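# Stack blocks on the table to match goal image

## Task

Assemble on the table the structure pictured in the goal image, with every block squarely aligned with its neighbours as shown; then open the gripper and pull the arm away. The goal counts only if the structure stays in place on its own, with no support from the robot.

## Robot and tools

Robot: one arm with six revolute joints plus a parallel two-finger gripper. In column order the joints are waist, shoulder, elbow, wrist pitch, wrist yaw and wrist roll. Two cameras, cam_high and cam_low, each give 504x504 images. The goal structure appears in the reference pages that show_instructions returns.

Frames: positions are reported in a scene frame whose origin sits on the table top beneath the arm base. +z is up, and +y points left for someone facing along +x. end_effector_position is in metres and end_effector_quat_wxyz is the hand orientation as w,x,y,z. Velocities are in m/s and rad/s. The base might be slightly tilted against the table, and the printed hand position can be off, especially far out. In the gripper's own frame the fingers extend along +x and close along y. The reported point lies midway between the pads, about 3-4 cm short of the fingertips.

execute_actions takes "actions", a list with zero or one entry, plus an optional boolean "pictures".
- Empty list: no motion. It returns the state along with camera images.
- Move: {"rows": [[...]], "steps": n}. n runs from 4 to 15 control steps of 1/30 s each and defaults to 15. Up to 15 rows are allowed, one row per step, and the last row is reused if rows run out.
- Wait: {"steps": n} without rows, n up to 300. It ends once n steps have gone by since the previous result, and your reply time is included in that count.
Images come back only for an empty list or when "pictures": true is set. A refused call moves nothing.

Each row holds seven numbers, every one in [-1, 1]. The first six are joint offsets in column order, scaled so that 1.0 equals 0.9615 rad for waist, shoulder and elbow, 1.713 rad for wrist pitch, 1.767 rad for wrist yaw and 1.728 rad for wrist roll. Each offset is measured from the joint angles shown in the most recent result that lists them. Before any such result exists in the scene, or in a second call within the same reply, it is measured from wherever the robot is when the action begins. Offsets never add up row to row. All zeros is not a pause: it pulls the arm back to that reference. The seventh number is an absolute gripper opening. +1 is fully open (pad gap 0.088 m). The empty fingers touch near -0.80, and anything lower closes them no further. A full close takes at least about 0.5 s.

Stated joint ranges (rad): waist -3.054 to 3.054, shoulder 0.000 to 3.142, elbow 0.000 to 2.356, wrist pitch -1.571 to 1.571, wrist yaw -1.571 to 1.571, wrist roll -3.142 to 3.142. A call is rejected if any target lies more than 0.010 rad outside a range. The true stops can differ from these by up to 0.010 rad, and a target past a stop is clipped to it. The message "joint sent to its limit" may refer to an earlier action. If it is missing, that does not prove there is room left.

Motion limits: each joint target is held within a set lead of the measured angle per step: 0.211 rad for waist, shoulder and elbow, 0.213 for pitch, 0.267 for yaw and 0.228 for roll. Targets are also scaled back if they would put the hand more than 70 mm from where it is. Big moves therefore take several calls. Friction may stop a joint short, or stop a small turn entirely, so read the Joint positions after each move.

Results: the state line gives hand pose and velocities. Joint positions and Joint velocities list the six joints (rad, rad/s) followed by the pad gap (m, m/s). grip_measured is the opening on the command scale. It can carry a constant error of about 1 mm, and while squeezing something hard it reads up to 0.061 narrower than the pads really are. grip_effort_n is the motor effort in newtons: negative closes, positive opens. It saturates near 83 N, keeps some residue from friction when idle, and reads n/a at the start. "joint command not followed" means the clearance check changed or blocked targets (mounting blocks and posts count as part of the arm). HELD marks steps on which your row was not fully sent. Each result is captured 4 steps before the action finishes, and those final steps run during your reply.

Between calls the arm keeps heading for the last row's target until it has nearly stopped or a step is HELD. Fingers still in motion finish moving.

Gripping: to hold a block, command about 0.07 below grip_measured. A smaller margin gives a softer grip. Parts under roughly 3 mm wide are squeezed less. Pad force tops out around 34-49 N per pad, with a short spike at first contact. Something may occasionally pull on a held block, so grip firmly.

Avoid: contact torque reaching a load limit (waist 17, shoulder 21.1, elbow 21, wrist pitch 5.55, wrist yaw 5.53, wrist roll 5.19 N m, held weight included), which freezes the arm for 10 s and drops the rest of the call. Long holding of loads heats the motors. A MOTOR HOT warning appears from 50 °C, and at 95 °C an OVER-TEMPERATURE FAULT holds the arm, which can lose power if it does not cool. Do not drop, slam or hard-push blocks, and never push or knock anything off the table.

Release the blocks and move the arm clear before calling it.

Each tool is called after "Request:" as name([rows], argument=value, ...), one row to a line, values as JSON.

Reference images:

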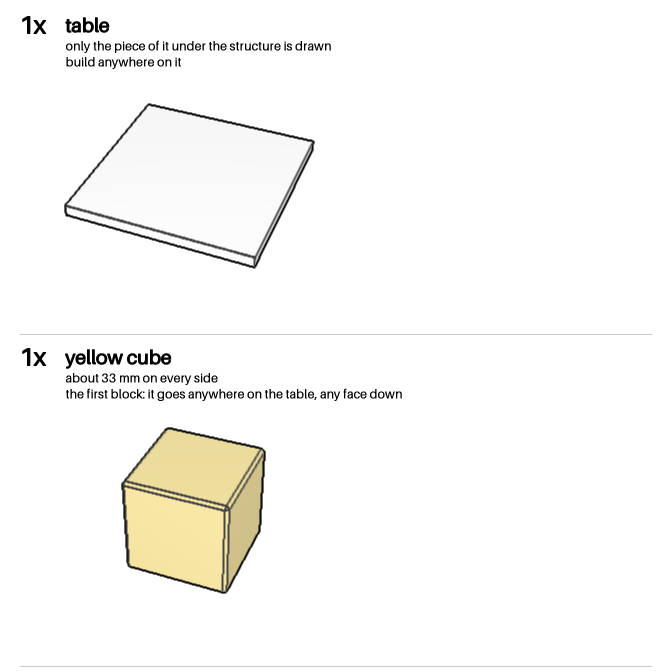

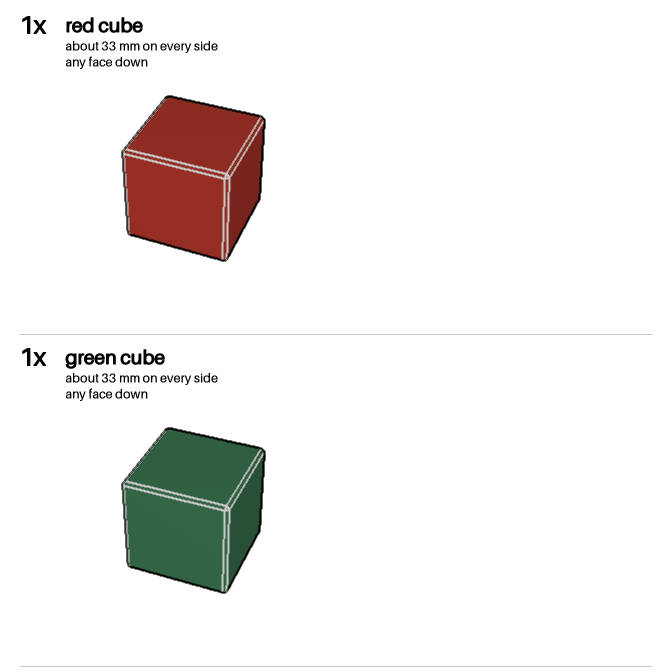

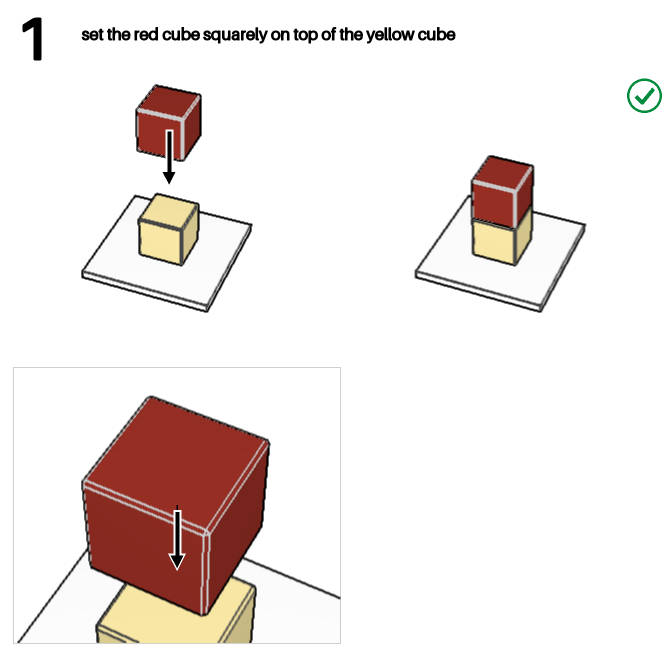

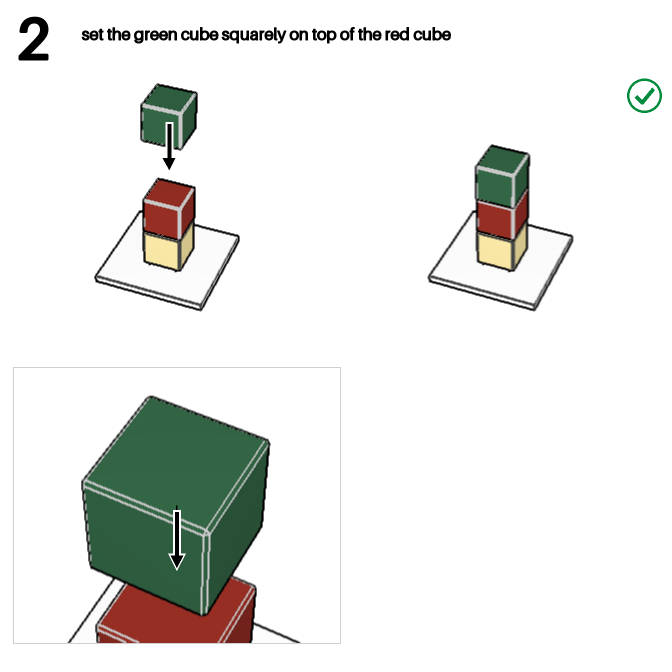

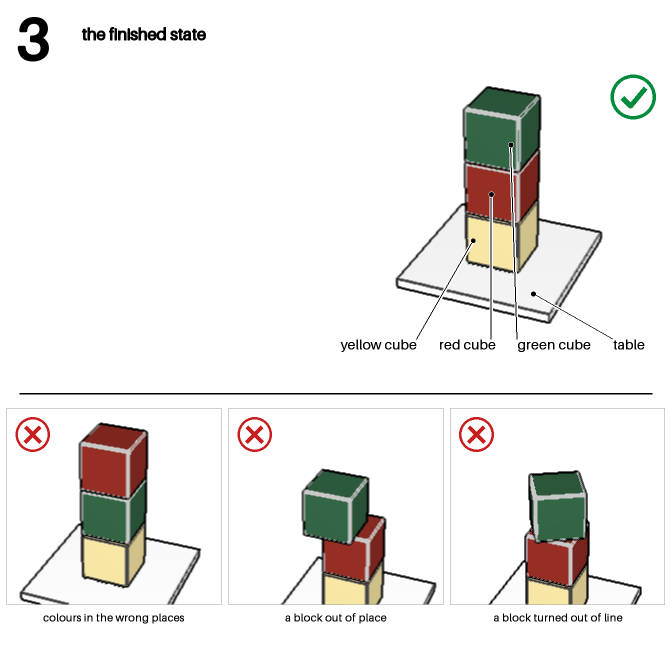

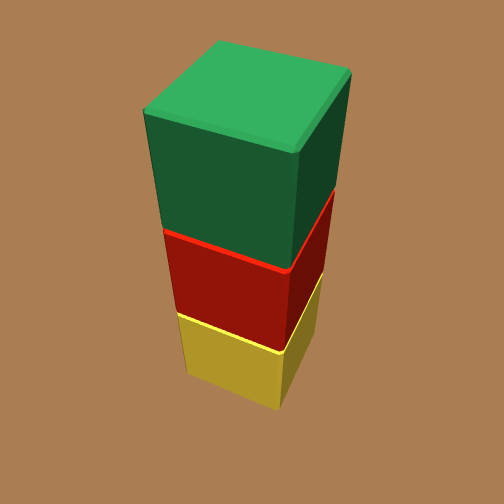

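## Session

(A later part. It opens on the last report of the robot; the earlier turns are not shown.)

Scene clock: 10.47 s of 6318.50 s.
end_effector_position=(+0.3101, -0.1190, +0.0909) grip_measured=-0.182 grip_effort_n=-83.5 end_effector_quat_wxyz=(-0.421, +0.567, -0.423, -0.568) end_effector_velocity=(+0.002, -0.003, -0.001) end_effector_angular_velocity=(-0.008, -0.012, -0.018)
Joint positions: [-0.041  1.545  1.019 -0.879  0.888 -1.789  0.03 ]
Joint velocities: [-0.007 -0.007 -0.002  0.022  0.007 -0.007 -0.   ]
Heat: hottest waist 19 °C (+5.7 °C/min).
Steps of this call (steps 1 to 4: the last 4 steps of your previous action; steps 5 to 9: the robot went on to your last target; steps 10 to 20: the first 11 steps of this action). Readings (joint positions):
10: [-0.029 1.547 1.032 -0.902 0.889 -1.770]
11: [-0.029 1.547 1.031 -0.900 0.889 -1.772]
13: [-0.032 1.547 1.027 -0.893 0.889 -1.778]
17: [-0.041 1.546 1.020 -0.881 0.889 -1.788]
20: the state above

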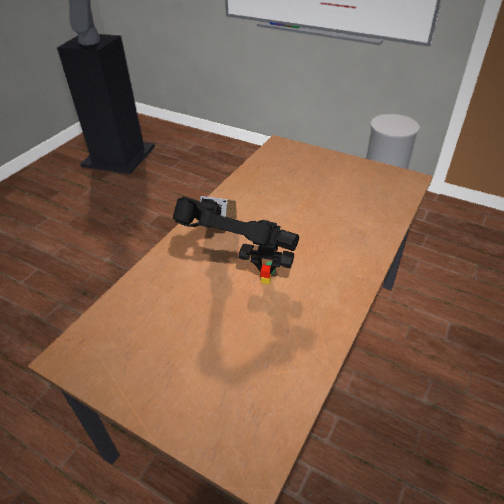

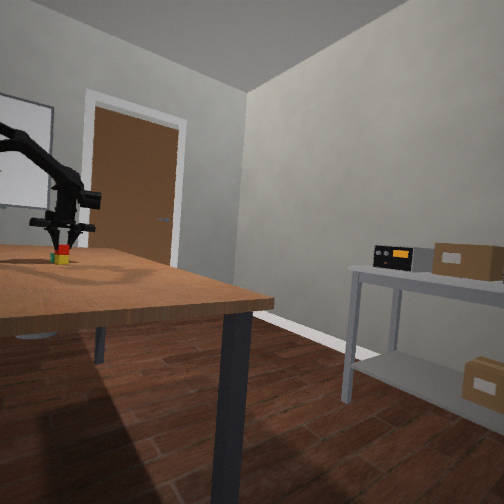

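Request:
execute_actions([
  {"rows": [[-0.004,0,-0.005,0.002,0,0,-0.2],[-0.004,0,-0.005,0.002,0,0,-0.15],[-0.004,0,-0.005,0.002,0,0,-0.1],[-0.004,0,-0.005,0.002,0,0,-0.03],[-0.004,0,-0.005,0.002,0,0,0.05],[-0.004,0,-0.005,0.002,0,0,0.14],[-0.004,0,-0.005,0.002,0,0,0.22]], "steps": 13},
], pictures=true)

Request:
zoom_image(camera="cam_high", region=[245, 250, 285, 290])

Request:
zoom_image(camera="cam_low", region=[35, 220, 85, 270])

Scene clock: 10.97 s of 6318.50 s.
end_effector_position=(+0.3103, -0.1191, +0.0909) grip_measured=+0.134 grip_effort_n=13.7 end_effector_quat_wxyz=(-0.421, +0.567, -0.423, -0.567) end_effector_velocity=(-0.002, -0.002, -0.000) end_effector_angular_velocity=(-0.008, +0.006, -0.003)
Joint positions: [-0.041  1.545  1.019 -0.878  0.888 -1.79   0.046]
Joint velocities: [-0.002 -0.002 -0.002 -0.007  0.007  0.007  0.046]
Heat: hottest waist 19 °C (+5.5 °C/min).
Steps of this call (steps 1 to 4: the last 4 steps of your previous action; steps 5 to 6: the robot went on to your last target; steps 7 to 15: the first 9 steps of this action). Readings (joint positions):
7: [-0.041 1.545 1.019 -0.878 0.888 -1.790]
8: [-0.041 1.545 1.019 -0.878 0.888 -1.790]
10: [-0.041 1.545 1.019 -0.878 0.888 -1.790]
14: [-0.041 1.545 1.019 -0.878 0.888 -1.790]
15: the state above

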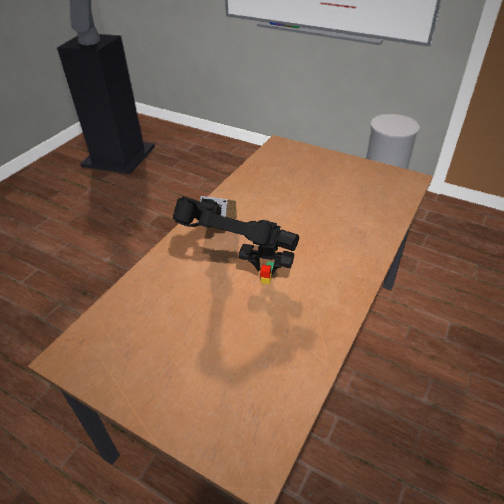

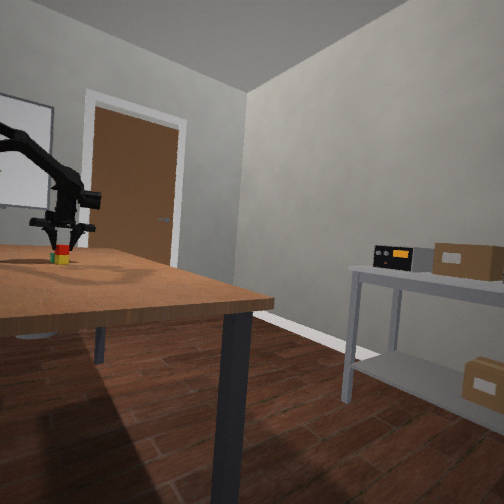

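Region (245, 250, 285, 290) of cam_high's 504x504 image, scaled by 12.600, with more detail than that image has.

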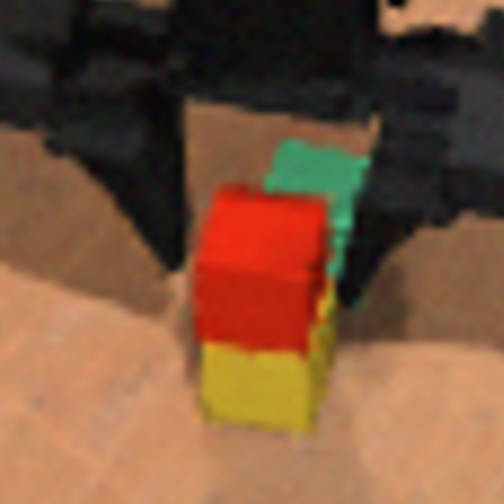

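Region (35, 220, 85, 270) of cam_low's 504x504 image, scaled by 10.080, with more detail than that image has.

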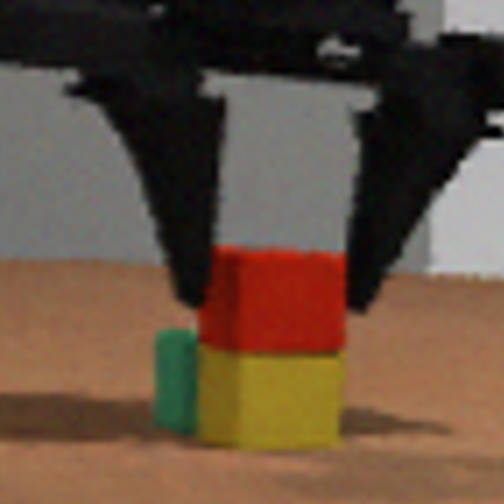

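Request:
execute_actions([
  {"rows": [[-0.008,0.004,-0.007,0.01,-0.001,-0.006,0.22],[-0.017,0.006,-0.014,0.02,-0.002,-0.013,0.22],[-0.025,0.008,-0.021,0.03,-0.004,-0.019,0.22],[-0.033,0.01,-0.028,0.04,-0.005,-0.025,0.2],[-0.042,0.012,-0.035,0.05,-0.006,-0.032,0.18],[-0.05,0.014,-0.041,0.06,-0.007,-0.038,0.16],[-0.058,0.016,-0.048,0.07,-0.008,-0.044,0.14],[-0.066,0.018,-0.055,0.08,-0.01,-0.05,0.12],[-0.075,0.02,-0.062,0.09,-0.011,-0.057,0.1],[-0.083,0.022,-0.069,0.099,-0.012,-0.063,0.08]], "steps": 15},
])

Request:
execute_actions([
  {"rows": [[0,0,0,0.002,0,0,0.02],[0,0,0,0.002,0,0,-0.04],[0,0,0,0.002,0,0,-0.08],[0,0,0,0.002,0,0,-0.11],[0,0,0,0.002,0,0,-0.14],[0,0,0,0.002,0,0,-0.17],[0,0,0,0.002,0,0,-0.2]], "steps": 14},
], pictures=true)

Request:
zoom_image(camera="cam_high", region=[245, 250, 285, 290])

Request:
zoom_image(camera="cam_low", region=[35, 220, 85, 270])

Scene clock: 11.90 s of 6318.50 s.
end_effector_position=(+0.3118, -0.1198, +0.0696) grip_measured=+0.116 grip_effort_n=-18.4 end_effector_quat_wxyz=(-0.426, +0.565, -0.426, -0.563) end_effector_velocity=(-0.024, +0.000, -0.073) end_effector_angular_velocity=(+0.003, +0.103, +0.036)
Joint positions: [-0.105  1.554  0.971 -0.739  0.875 -1.878  0.045]
Joint velocities: [-0.208  0.056 -0.149  0.286 -0.051 -0.227 -0.019]
Heat: hottest waist 19 °C (+5.0 °C/min).
Steps of this call (steps 1 to 4: the last 4 steps of your previous action; steps 5 to 15: the robot went on to your last target; steps 16 to 17: nothing new was sent; steps 18 to 28: the first 11 steps of this action). Readings (joint positions):
18: [-0.042 1.545 1.019 -0.877 0.888 -1.790]
19: [-0.043 1.545 1.018 -0.871 0.888 -1.794]
21: [-0.051 1.545 1.013 -0.846 0.888 -1.808]
25: [-0.081 1.548 0.991 -0.785 0.881 -1.847]
28: the state above

Scene clock: 12.37 s of 6318.50 s.
end_effector_position=(+0.3105, -0.1193, +0.0649) grip_measured=-0.167 grip_effort_n=-69.1 end_effector_quat_wxyz=(-0.425, +0.564, -0.426, -0.565) end_effector_velocity=(-0.005, -0.001, -0.001) end_effector_angular_velocity=(+0.006, +0.016, +0.016)
Joint positions: [-0.117  1.558  0.96  -0.716  0.872 -1.893  0.031]
Joint velocities: [-0.007 -0.007 -0.002 -0.022 -0.007 -0.007 -0.01 ]
Heat: hottest waist 19 °C (+4.9 °C/min).
Steps of this call (steps 1 to 4: the last 4 steps of your previous action; steps 5 to 14: the first 10 steps of this action, its rows measured from where the robot was after step 4). Readings (joint positions):
4: [-0.117 1.558 0.961 -0.718 0.872 -1.892]
5: [-0.117 1.558 0.960 -0.716 0.872 -1.893]
6: [-0.117 1.558 0.960 -0.716 0.872 -1.893]
8: [-0.117 1.558 0.960 -0.716 0.872 -1.893]
12: [-0.117 1.558 0.960 -0.716 0.872 -1.893]
14: the state above

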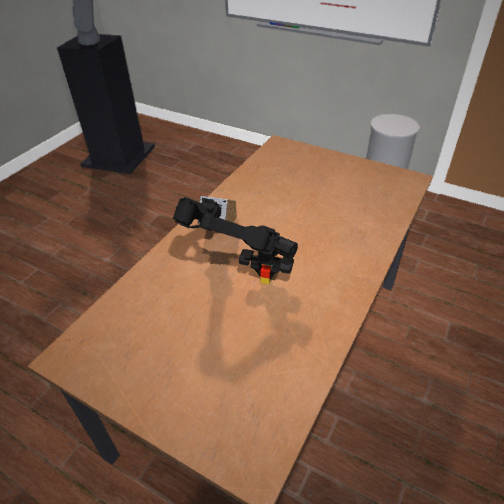

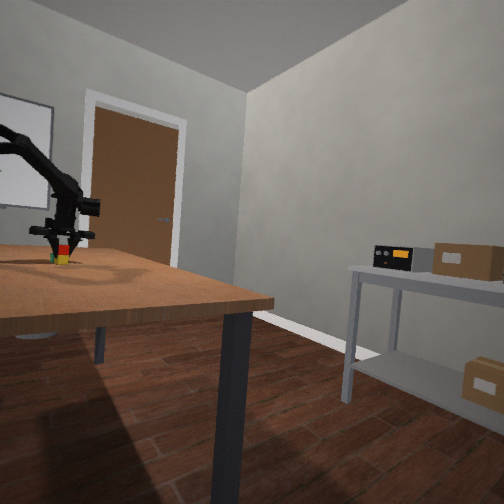

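Region (245, 250, 285, 290) of cam_high's 504x504 image, scaled by 12.600, with more detail than that image has.

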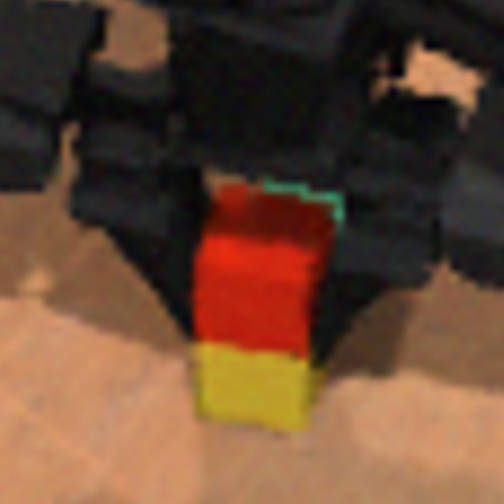

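Region (35, 220, 85, 270) of cam_low's 504x504 image, scaled by 10.080, with more detail than that image has.

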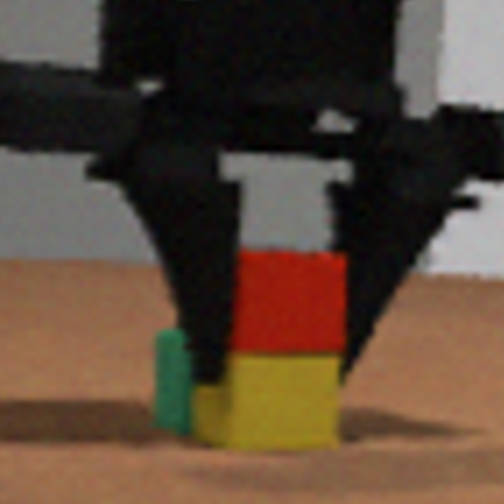

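Request:
execute_actions([
  {"rows": [[0,0,0,0,0,0,-0.14],[0,0,0,0,0,0,-0.05],[0,0,0,0,0,0,0.1],[0,0,0,0,0,0,0.25],[0,0,0,0,0,0,0.4],[0,0,0,0,0,0,0.5]], "steps": 9},
])

Request:
execute_actions([
  {"rows": [[0.008,0.01,-0.006,0.003,0.001,0.009,0.5],[0.017,0.019,-0.011,0.006,0.002,0.018,0.5],[0.025,0.029,-0.017,0.009,0.003,0.026,0.5],[0.033,0.038,-0.023,0.011,0.003,0.035,0.5],[0.041,0.048,-0.028,0.014,0.004,0.044,0.5],[0.05,0.057,-0.034,0.017,0.005,0.053,0.5],[0.058,0.067,-0.04,0.02,0.006,0.061,0.5],[0.066,0.077,-0.045,0.023,0.007,0.07,0.5],[0.075,0.086,-0.051,0.026,0.008,0.079,0.5],[0.083,0.096,-0.056,0.029,0.009,0.088,0.5],[0.091,0.105,-0.062,0.031,0.009,0.097,0.5],[0.099,0.115,-0.068,0.034,0.01,0.105,0.5],[0.108,0.124,-0.073,0.037,0.011,0.114,0.5],[0.116,0.134,-0.079,0.04,0.012,0.123,0.5]], "steps": 15},
])

Request:
execute_actions([
  {"steps": 11},
], pictures=true)

Request:
zoom_image(camera="cam_high", region=[245, 245, 290, 290])

Request:
zoom_image(camera="cam_low", region=[35, 220, 85, 270])

Scene clock: 13.17 s of 6318.50 s.
end_effector_position=(+0.3106, -0.1193, +0.0650) grip_measured=+0.094 grip_effort_n=13.3 end_effector_quat_wxyz=(-0.425, +0.565, -0.426, -0.565) end_effector_velocity=(-0.004, +0.000, -0.002) end_effector_angular_velocity=(-0.007, +0.013, +0.019)
Joint positions: [-0.116  1.558  0.96  -0.716  0.872 -1.893  0.044]
Joint velocities: [-0.002  0.002 -0.007 -0.007  0.007 -0.007  0.168]
Heat: hottest waist 20 °C (+9.1 °C/min).
Steps of this call (steps 1 to 4: the last 4 steps of your previous action; steps 5 to 15: the robot went on to your last target; steps 16 to 19: nothing new was sent; steps 20 to 24: the first 5 steps of this action). Readings (joint positions):
20: [-0.116 1.558 0.960 -0.716 0.872 -1.893]
21: [-0.116 1.558 0.960 -0.716 0.872 -1.893]
23: [-0.116 1.558 0.960 -0.716 0.872 -1.893]
24: the state above

Scene clock: 13.67 s of 6318.50 s.
end_effector_position=(+0.3079, -0.0867, +0.0614) grip_measured=+0.496 grip_effort_n=13.3 end_effector_quat_wxyz=(-0.436, +0.557, -0.433, -0.558) end_effector_velocity=(-0.027, +0.120, -0.019) end_effector_angular_velocity=(-0.009, +0.018, -0.066)
Joint positions: [-0.052  1.629  0.922 -0.678  0.88  -1.766  0.063]
Joint velocities: [ 0.232  0.276 -0.168  0.139  0.051  0.447  0.001]
Heat: hottest waist 20 °C (+8.8 °C/min).
Steps of this call (steps 1 to 4: the last 4 steps of your previous action; steps 5 to 15: the first 11 steps of this action, its rows measured from where the robot was after step 4). Readings (joint positions):
4: [-0.116 1.558 0.960 -0.716 0.872 -1.893]
5: [-0.116 1.558 0.960 -0.716 0.872 -1.892]
6: [-0.115 1.559 0.960 -0.716 0.872 -1.886]
8: [-0.107 1.566 0.958 -0.708 0.873 -1.865]
12: [-0.076 1.599 0.940 -0.692 0.876 -1.811]
15: the state above

Scene clock: 14.03 s of 6318.50 s.
end_effector_position=(+0.3023, -0.0646, +0.0584) grip_measured=+0.497 grip_effort_n=13.3 end_effector_quat_wxyz=(-0.439, +0.555, -0.437, -0.556) end_effector_velocity=(-0.002, +0.002, -0.000) end_effector_angular_velocity=(+0.021, +0.009, -0.003)
Joint positions: [-0.008  1.68   0.891 -0.651  0.889 -1.685  0.063]
Joint velocities: [-0.002 -0.002 -0.002 -0.007 -0.022  0.007 -0.   ]
Heat: hottest waist 20 °C (+8.6 °C/min).
Kept back: nothing.
Steps of this call (steps 1 to 4: the last 4 steps of your previous action; steps 5 to 11: the robot went on to your last target). Readings (joint positions):
1: [-0.044 1.638 0.916 -0.673 0.882 -1.751]
2: [-0.036 1.647 0.911 -0.669 0.883 -1.736]
4: [-0.021 1.664 0.901 -0.659 0.886 -1.709]
8: [-0.008 1.680 0.891 -0.654 0.887 -1.688]
11: the state above

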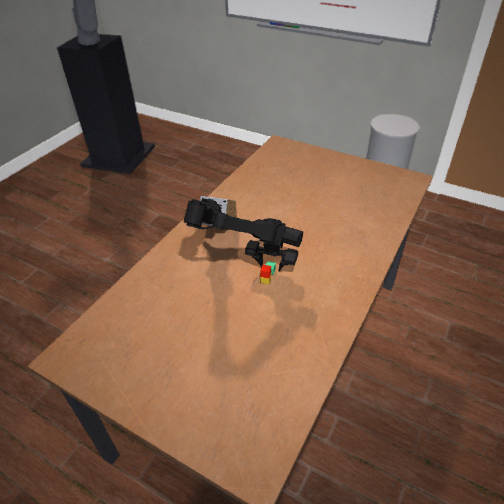

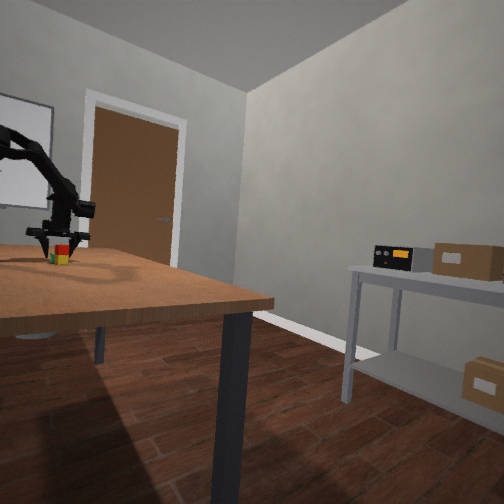

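Region (245, 245, 290, 290) of cam_high's 504x504 image, scaled by 11.200, with more detail than that image has.

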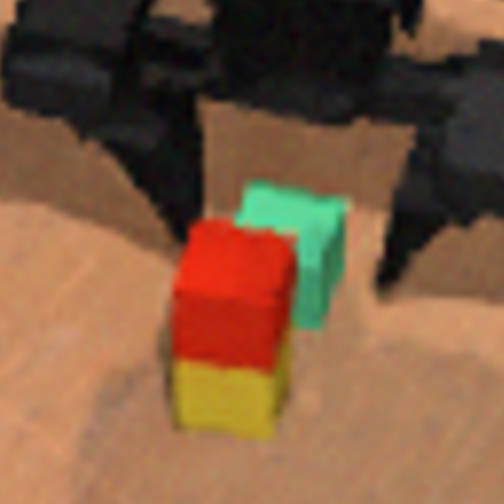

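Region (35, 220, 85, 270) of cam_low's 504x504 image, scaled by 10.080, with more detail than that image has.

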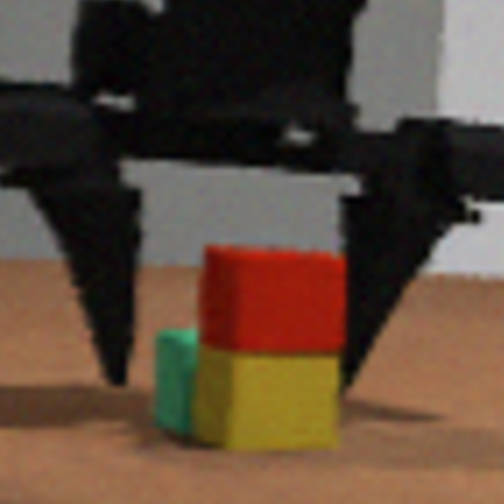

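Request:
execute_actions([
  {"rows": [[0,0,0,0,0,0,0.38],[0,0,0,0,0,0,0.26],[0,0,0,0,0,0,0.14],[0,0,0,0,0,0,0.04],[0,0,0,0,0,0,-0.04],[0,0,0,0,0,0,-0.1],[0,0,0,0,0,0,-0.15],[0,0,0,0,0,0,-0.2],[0,0,0,0,0,0,-0.25]], "steps": 14},
])

Request:
execute_actions([
  {"rows": [[0.01,0,0.009,-0.012,0,0.008,-0.25],[0.025,-0.002,0.022,-0.03,0,0.022,-0.25],[0.043,-0.003,0.038,-0.052,0,0.037,-0.25],[0.061,-0.005,0.054,-0.074,0.001,0.053,-0.25],[0.079,-0.007,0.07,-0.096,0.002,0.069,-0.25],[0.097,-0.009,0.086,-0.118,0.003,0.085,-0.25],[0.115,-0.01,0.102,-0.14,0.004,0.1,-0.25],[0.133,-0.011,0.118,-0.162,0.004,0.116,-0.25],[0.151,-0.012,0.134,-0.184,0.004,0.132,-0.25],[0.169,-0.013,0.15,-0.206,0.004,0.148,-0.25],[0.187,-0.014,0.167,-0.228,0.003,0.164,-0.25],[0.205,-0.014,0.184,-0.25,0.002,0.175,-0.25],[0.222,-0.014,0.2,-0.272,0.002,0.18,-0.25],[0.239,-0.014,0.215,-0.293,0.002,0.18,-0.25]], "steps": 15},
])

Scene clock: 14.77 s of 6318.50 s.
end_effector_position=(+0.3024, -0.0647, +0.0584) grip_measured=-0.146 grip_effort_n=-34.2 end_effector_quat_wxyz=(-0.439, +0.555, -0.438, -0.555) end_effector_velocity=(-0.005, +0.001, +0.004) end_effector_angular_velocity=(-0.006, +0.009, +0.046)
Joint positions: [-0.008  1.68   0.891 -0.651  0.889 -1.683  0.032]
Joint velocities: [ 0.017 -0.002 -0.002 -0.037  0.007 -0.007 -0.052]
Heat: hottest waist 20 °C (+8.1 °C/min).
Steps of this call (steps 1 to 12: the robot went on to your last target; steps 13 to 22: the first 10 steps of this action). Readings (joint positions):
13: [-0.008 1.680 0.891 -0.651 0.889 -1.683]
14: [-0.008 1.680 0.891 -0.651 0.889 -1.683]
16: [-0.008 1.680 0.891 -0.651 0.889 -1.683]
20: [-0.008 1.680 0.891 -0.651 0.889 -1.683]
22: the state above

Scene clock: 15.27 s of 6318.50 s.
end_effector_position=(+0.3028, -0.0610, +0.1026) grip_measured=-0.182 grip_effort_n=-83.5 end_effector_quat_wxyz=(-0.435, +0.554, -0.436, -0.560) end_effector_velocity=(+0.001, -0.002, +0.182) end_effector_angular_velocity=(+0.005, -0.020, +0.009)
Joint positions: [ 0.125  1.677  1.005 -0.944  0.891 -1.471  0.03 ]
Joint velocities: [ 0.515 -0.037  0.452 -1.092 -0.022  0.784 -0.   ]
Heat: hottest waist 20 °C (+7.9 °C/min).
Steps of this call (steps 1 to 4: the last 4 steps of your previous action; steps 5 to 15: the first 11 steps of this action, its rows measured from where the robot was after step 4). Readings (joint positions):
4: [-0.007 1.680 0.891 -0.652 0.889 -1.683]
5: [-0.007 1.680 0.891 -0.652 0.889 -1.683]
6: [-0.005 1.680 0.893 -0.661 0.889 -1.676]
8: [0.009 1.680 0.905 -0.709 0.889 -1.644]
12: [0.072 1.680 0.958 -0.835 0.889 -1.551]
15: the state above

Request:
execute_actions([
  {"rows": [[0.098,-0.02,0.1,-0.122,0.001,0.05,-0.25],[0.088,-0.032,0.104,-0.121,0.001,0.04,-0.25],[0.075,-0.044,0.108,-0.12,0.002,0.029,-0.25],[0.062,-0.056,0.112,-0.12,0.002,0.018,-0.25],[0.049,-0.068,0.116,-0.119,0.003,0.007,-0.25],[0.036,-0.08,0.12,-0.118,0.003,-0.004,-0.25],[0.023,-0.092,0.124,-0.117,0.003,-0.015,-0.25],[0.01,-0.104,0.128,-0.116,0.004,-0.026,-0.25],[-0.003,-0.115,0.132,-0.115,0.004,-0.037,-0.25],[-0.016,-0.125,0.136,-0.114,0.005,-0.047,-0.25],[-0.028,-0.133,0.139,-0.113,0.005,-0.056,-0.25],[-0.038,-0.139,0.142,-0.113,0.005,-0.062,-0.25],[-0.046,-0.139,0.142,-0.113,0.005,-0.065,-0.25]], "steps": 15},
])

Request:
execute_actions([
  {"steps": 10},
], pictures=true)

Request:
zoom_image(camera="cam_high", region=[245, 250, 285, 290])

Request:
zoom_image(camera="cam_low", region=[35, 220, 85, 270])

Scene clock: 16.03 s of 6318.50 s.
end_effector_position=(+0.3092, -0.1013, +0.1367) grip_measured=-0.182 grip_effort_n=-83.5 end_effector_quat_wxyz=(-0.426, +0.567, -0.420, -0.566) end_effector_velocity=(+0.022, -0.145, -0.011) end_effector_angular_velocity=(+0.026, -0.011, -0.115)
Joint positions: [ 0.132  1.58   1.122 -1.145  0.894 -1.521  0.03 ]
Joint velocities: [-0.374 -0.32   0.125  0.051 -0.007 -0.505 -0.   ]
Heat: hottest waist 20 °C (+7.5 °C/min).
Steps of this call (steps 1 to 4: the last 4 steps of your previous action; steps 5 to 12: the robot went on to your last target; steps 13 to 23: the first 11 steps of this action). Readings (joint positions):
13: [0.219 1.670 1.089 -1.148 0.891 -1.376]
14: [0.219 1.668 1.090 -1.149 0.891 -1.379]
16: [0.213 1.659 1.093 -1.149 0.891 -1.402]
20: [0.170 1.616 1.108 -1.149 0.891 -1.468]
23: the state above

Scene clock: 16.37 s of 6318.50 s.
end_effector_position=(+0.3104, -0.1186, +0.1336) grip_measured=-0.182 grip_effort_n=-83.5 end_effector_quat_wxyz=(-0.426, +0.564, -0.426, -0.564) end_effector_velocity=(+0.000, +0.001, -0.001) end_effector_angular_velocity=(+0.008, -0.001, +0.000)
Joint positions: [ 0.085  1.549  1.135 -1.141  0.897 -1.579  0.03 ]
Joint velocities: [-0.002 -0.002 -0.002  0.007 -0.007 -0.007 -0.   ]
Heat: hottest waist 20 °C (+7.3 °C/min).
Kept back: nothing.
Steps of this call (steps 1 to 4: the last 4 steps of your previous action; steps 5 to 10: the robot went on to your last target). Readings (joint positions):
1: [0.120 1.571 1.126 -1.144 0.895 -1.537]
2: [0.109 1.562 1.129 -1.143 0.896 -1.551]
4: [0.092 1.552 1.134 -1.142 0.897 -1.567]
8: [0.085 1.549 1.135 -1.141 0.897 -1.578]
10: the state above

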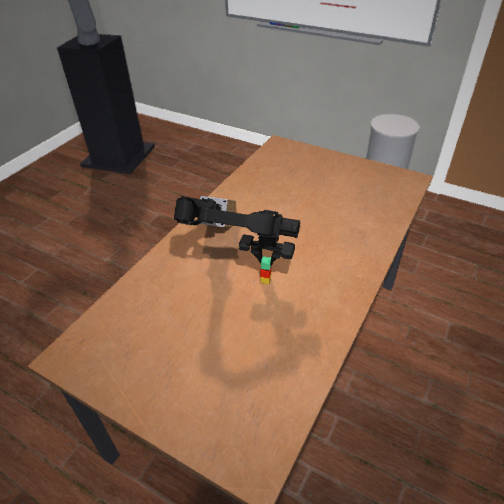

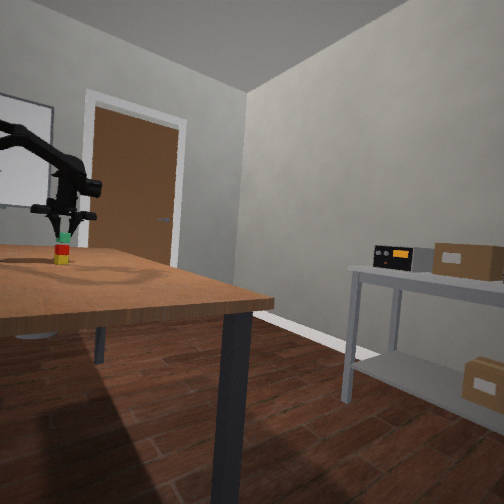

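Region (245, 250, 285, 290) of cam_high's 504x504 image, scaled by 12.600, with more detail than that image has.

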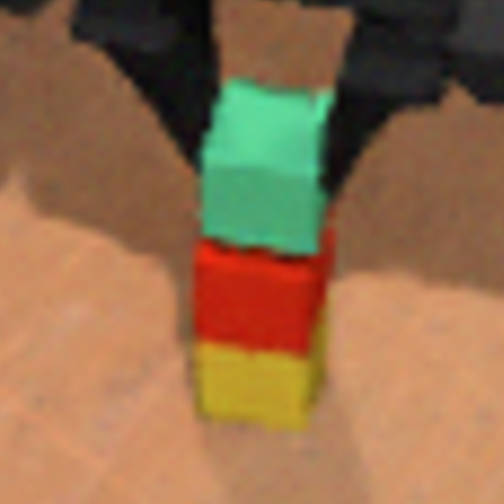

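Region (35, 220, 85, 270) of cam_low's 504x504 image, scaled by 10.080, with more detail than that image has.

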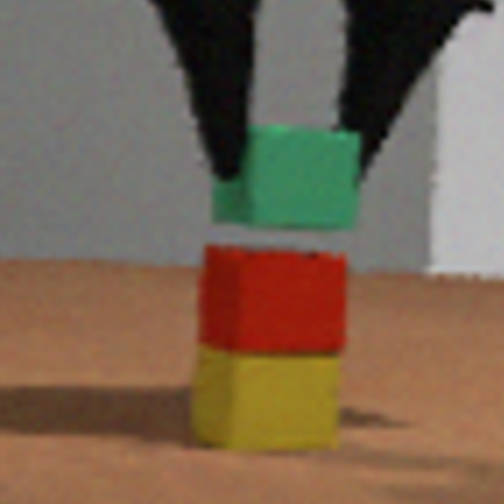

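Request:
execute_actions([
  {"rows": [[-0.004,-0.008,-0.01,0.004,0,-0.004,-0.25],[-0.008,-0.011,-0.016,0.008,0,-0.007,-0.25],[-0.012,-0.013,-0.021,0.012,0,-0.01,-0.25],[-0.016,-0.015,-0.026,0.016,0,-0.014,-0.25],[-0.02,-0.017,-0.031,0.021,0,-0.017,-0.25],[-0.024,-0.019,-0.035,0.025,0,-0.02,-0.25]], "steps": 15},
], pictures=true)

Request:
zoom_image(camera="cam_high", region=[245, 250, 285, 290])

Request:
zoom_image(camera="cam_low", region=[35, 220, 85, 270])

Scene clock: 17.10 s of 6318.50 s.
end_effector_position=(+0.3086, -0.1195, +0.1273) grip_measured=-0.182 grip_effort_n=-83.5 end_effector_quat_wxyz=(-0.426, +0.564, -0.426, -0.565) end_effector_velocity=(-0.002, -0.001, -0.005) end_effector_angular_velocity=(-0.009, +0.003, +0.023)
Joint positions: [ 0.065  1.539  1.11  -1.104  0.897 -1.609  0.03 ]
Joint velocities: [-0.012 -0.002 -0.017  0.022  0.007 -0.037 -0.   ]
Heat: hottest waist 20 °C (+7.0 °C/min).
Steps of this call (steps 1 to 11: the robot went on to your last target; steps 12 to 22: the first 11 steps of this action). Readings (joint positions):
12: [0.085 1.549 1.135 -1.141 0.897 -1.581]
13: [0.084 1.549 1.134 -1.139 0.897 -1.583]
15: [0.081 1.547 1.129 -1.129 0.897 -1.590]
19: [0.068 1.540 1.114 -1.109 0.897 -1.606]
22: the state above

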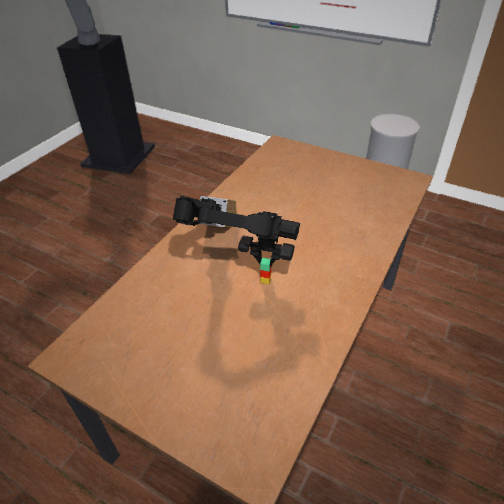

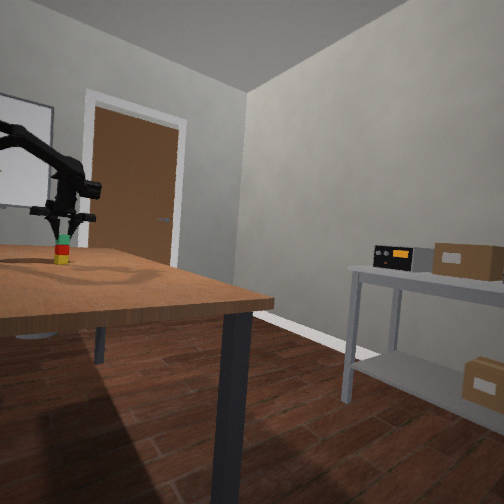

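Region (245, 250, 285, 290) of cam_high's 504x504 image, scaled by 12.600, with more detail than that image has.

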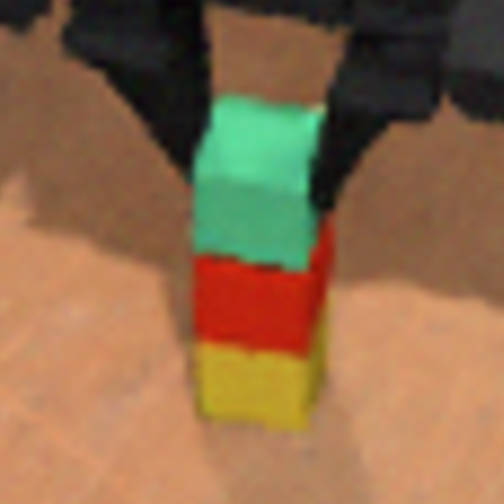

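Region (35, 220, 85, 270) of cam_low's 504x504 image, scaled by 10.080, with more detail than that image has.

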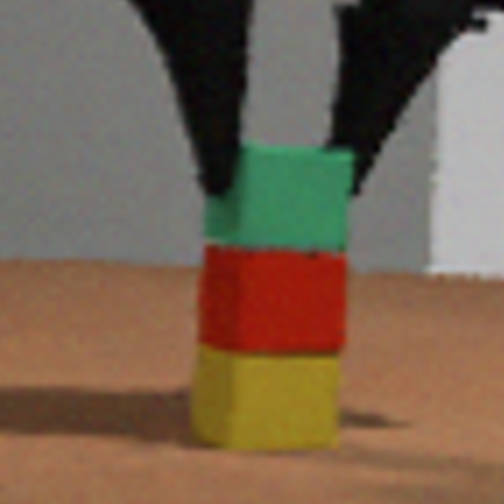

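Request:
execute_actions([
  {"rows": [[-0.007,-0.004,-0.011,0.006,0,-0.005,-0.25],[-0.008,-0.004,-0.012,0.007,0,-0.006,-0.25],[-0.008,-0.004,-0.012,0.007,0,-0.006,-0.25],[-0.008,-0.004,-0.012,0.007,0,-0.006,-0.25],[-0.008,-0.004,-0.012,0.007,0,-0.006,-0.25],[-0.008,-0.004,-0.012,0.007,0,-0.006,-0.2],[-0.008,-0.004,-0.012,0.007,0,-0.006,-0.15],[-0.008,-0.004,-0.012,0.007,0,-0.006,-0.08],[-0.008,-0.004,-0.012,0.007,0,-0.006,0.02],[-0.008,-0.004,-0.012,0.007,0,-0.006,0.15],[-0.008,-0.004,-0.012,0.007,0,-0.006,0.3],[-0.008,-0.004,-0.012,0.007,0,-0.006,0.45]], "steps": 15},
])

Request:
execute_actions([
  {"rows": [[0.015,0,0.012,-0.014,0,0.01,0.5],[0.035,0,0.03,-0.034,0,0.025,0.5],[0.06,0,0.05,-0.058,0,0.045,0.5],[0.085,0,0.07,-0.082,0,0.065,0.5],[0.11,0,0.09,-0.106,0,0.08,0.5],[0.14,0,0.11,-0.13,0,0.09,0.5],[0.18,0,0.13,-0.15,0,0.1,0.5],[0.22,0,0.14,-0.17,0,0.1,0.5],[0.27,0,0.15,-0.18,0,0.1,0.5],[0.32,0,0.15,-0.18,0,0.1,0.5],[0.37,0,0.15,-0.18,0,0.1,0.5],[0.42,0,0.15,-0.18,0,0.1,0.5],[0.45,0,0.15,-0.18,0,0.1,0.5]], "steps": 15},
])

Request:
execute_actions([
  {"steps": 8},
], pictures=true)

Request:
zoom_image(camera="cam_high", region=[245, 250, 285, 290])

Request:
zoom_image(camera="cam_low", region=[35, 220, 85, 270])

Scene clock: 17.80 s of 6318.50 s.
end_effector_position=(+0.3088, -0.1197, +0.1262) grip_measured=+0.030 grip_effort_n=13.7 end_effector_quat_wxyz=(-0.426, +0.564, -0.426, -0.564) end_effector_velocity=(-0.001, -0.000, +0.000) end_effector_angular_velocity=(+0.006, +0.005, +0.008)
Joint positions: [ 0.061  1.538  1.107 -1.095  0.897 -1.617  0.04 ]
Joint velocities: [-0.002 -0.002  0.002 -0.007 -0.007 -0.007  0.148]
Heat: hottest waist 20 °C (+6.7 °C/min).
Steps of this call (steps 1 to 4: the last 4 steps of your previous action; steps 5 to 10: the robot went on to your last target; steps 11 to 21: the first 11 steps of this action). Readings (joint positions):
11: [0.065 1.538 1.109 -1.101 0.897 -1.612]
12: [0.064 1.538 1.109 -1.099 0.897 -1.613]
14: [0.062 1.538 1.108 -1.097 0.897 -1.615]
18: [0.061 1.538 1.107 -1.096 0.897 -1.616]
21: the state above

Scene clock: 18.30 s of 6318.50 s.
end_effector_position=(+0.3082, -0.1065, +0.1938) grip_measured=+0.495 grip_effort_n=13.3 end_effector_quat_wxyz=(-0.422, +0.606, -0.370, -0.564) end_effector_velocity=(+0.017, +0.185, +0.302) end_effector_angular_velocity=(+0.263, -0.907, +0.786)
Joint positions: [ 0.297  1.538  1.233 -1.367  0.897 -1.458  0.063]
Joint velocities: [ 1.306 -0.002  0.203 -0.33  -0.007  0.125  0.001]
Heat: hottest waist 20 °C (+6.6 °C/min).
Steps of this call (steps 1 to 4: the last 4 steps of your previous action; steps 5 to 15: the first 11 steps of this action, its rows measured from where the robot was after step 4). Readings (joint positions):
4: [0.061 1.538 1.107 -1.095 0.897 -1.617]
5: [0.061 1.538 1.107 -1.095 0.897 -1.616]
6: [0.064 1.538 1.109 -1.104 0.897 -1.608]
8: [0.086 1.538 1.126 -1.157 0.897 -1.570]
12: [0.182 1.538 1.194 -1.294 0.897 -1.482]
15: the state above

Scene clock: 18.57 s of 6318.50 s.
end_effector_position=(+0.3043, -0.0770, +0.2352) grip_measured=+0.497 grip_effort_n=13.3 end_effector_quat_wxyz=(-0.420, +0.657, -0.293, -0.554) end_effector_velocity=(-0.006, -0.003, -0.002) end_effector_angular_velocity=(-0.013, +0.023, +0.019)
Joint positions: [ 0.49   1.538  1.243 -1.399  0.897 -1.447  0.063]
Joint velocities: [-0.002 -0.002 -0.002 -0.037 -0.007  0.007 -0.   ]
Heat: hottest waist 20 °C (+6.5 °C/min).
Kept back: nothing.
Steps of this call (steps 1 to 4: the last 4 steps of your previous action; steps 5 to 8: the robot went on to your last target). Readings (joint positions):
1: [0.342 1.538 1.238 -1.376 0.897 -1.454]
2: [0.389 1.538 1.241 -1.383 0.897 -1.452]
4: [0.460 1.538 1.242 -1.392 0.897 -1.449]
8: the state above

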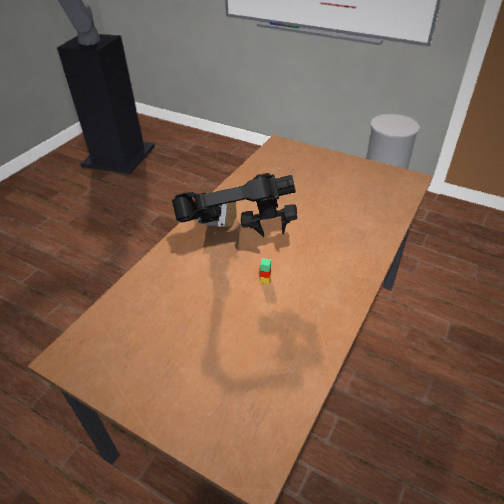

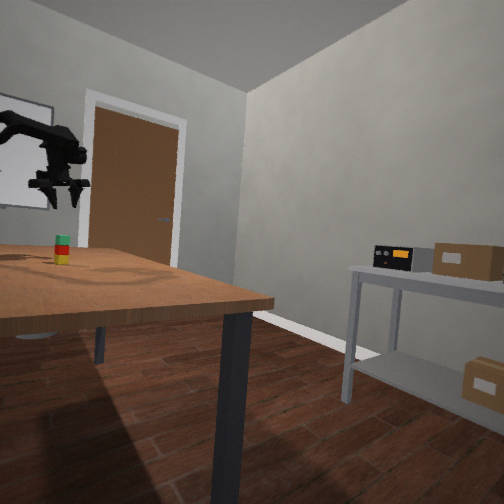

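Region (245, 250, 285, 290) of cam_high's 504x504 image, scaled by 12.600, with more detail than that image has.

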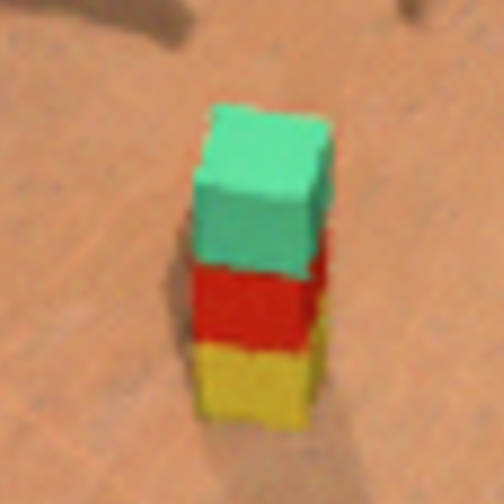

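Region (35, 220, 85, 270) of cam_low's 504x504 image, scaled by 10.080, with more detail than that image has.

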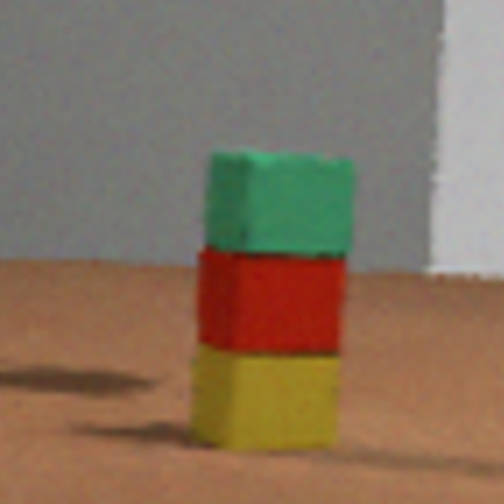

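Request:
finished_scene(scene=1)

The scene is finished: the task was done.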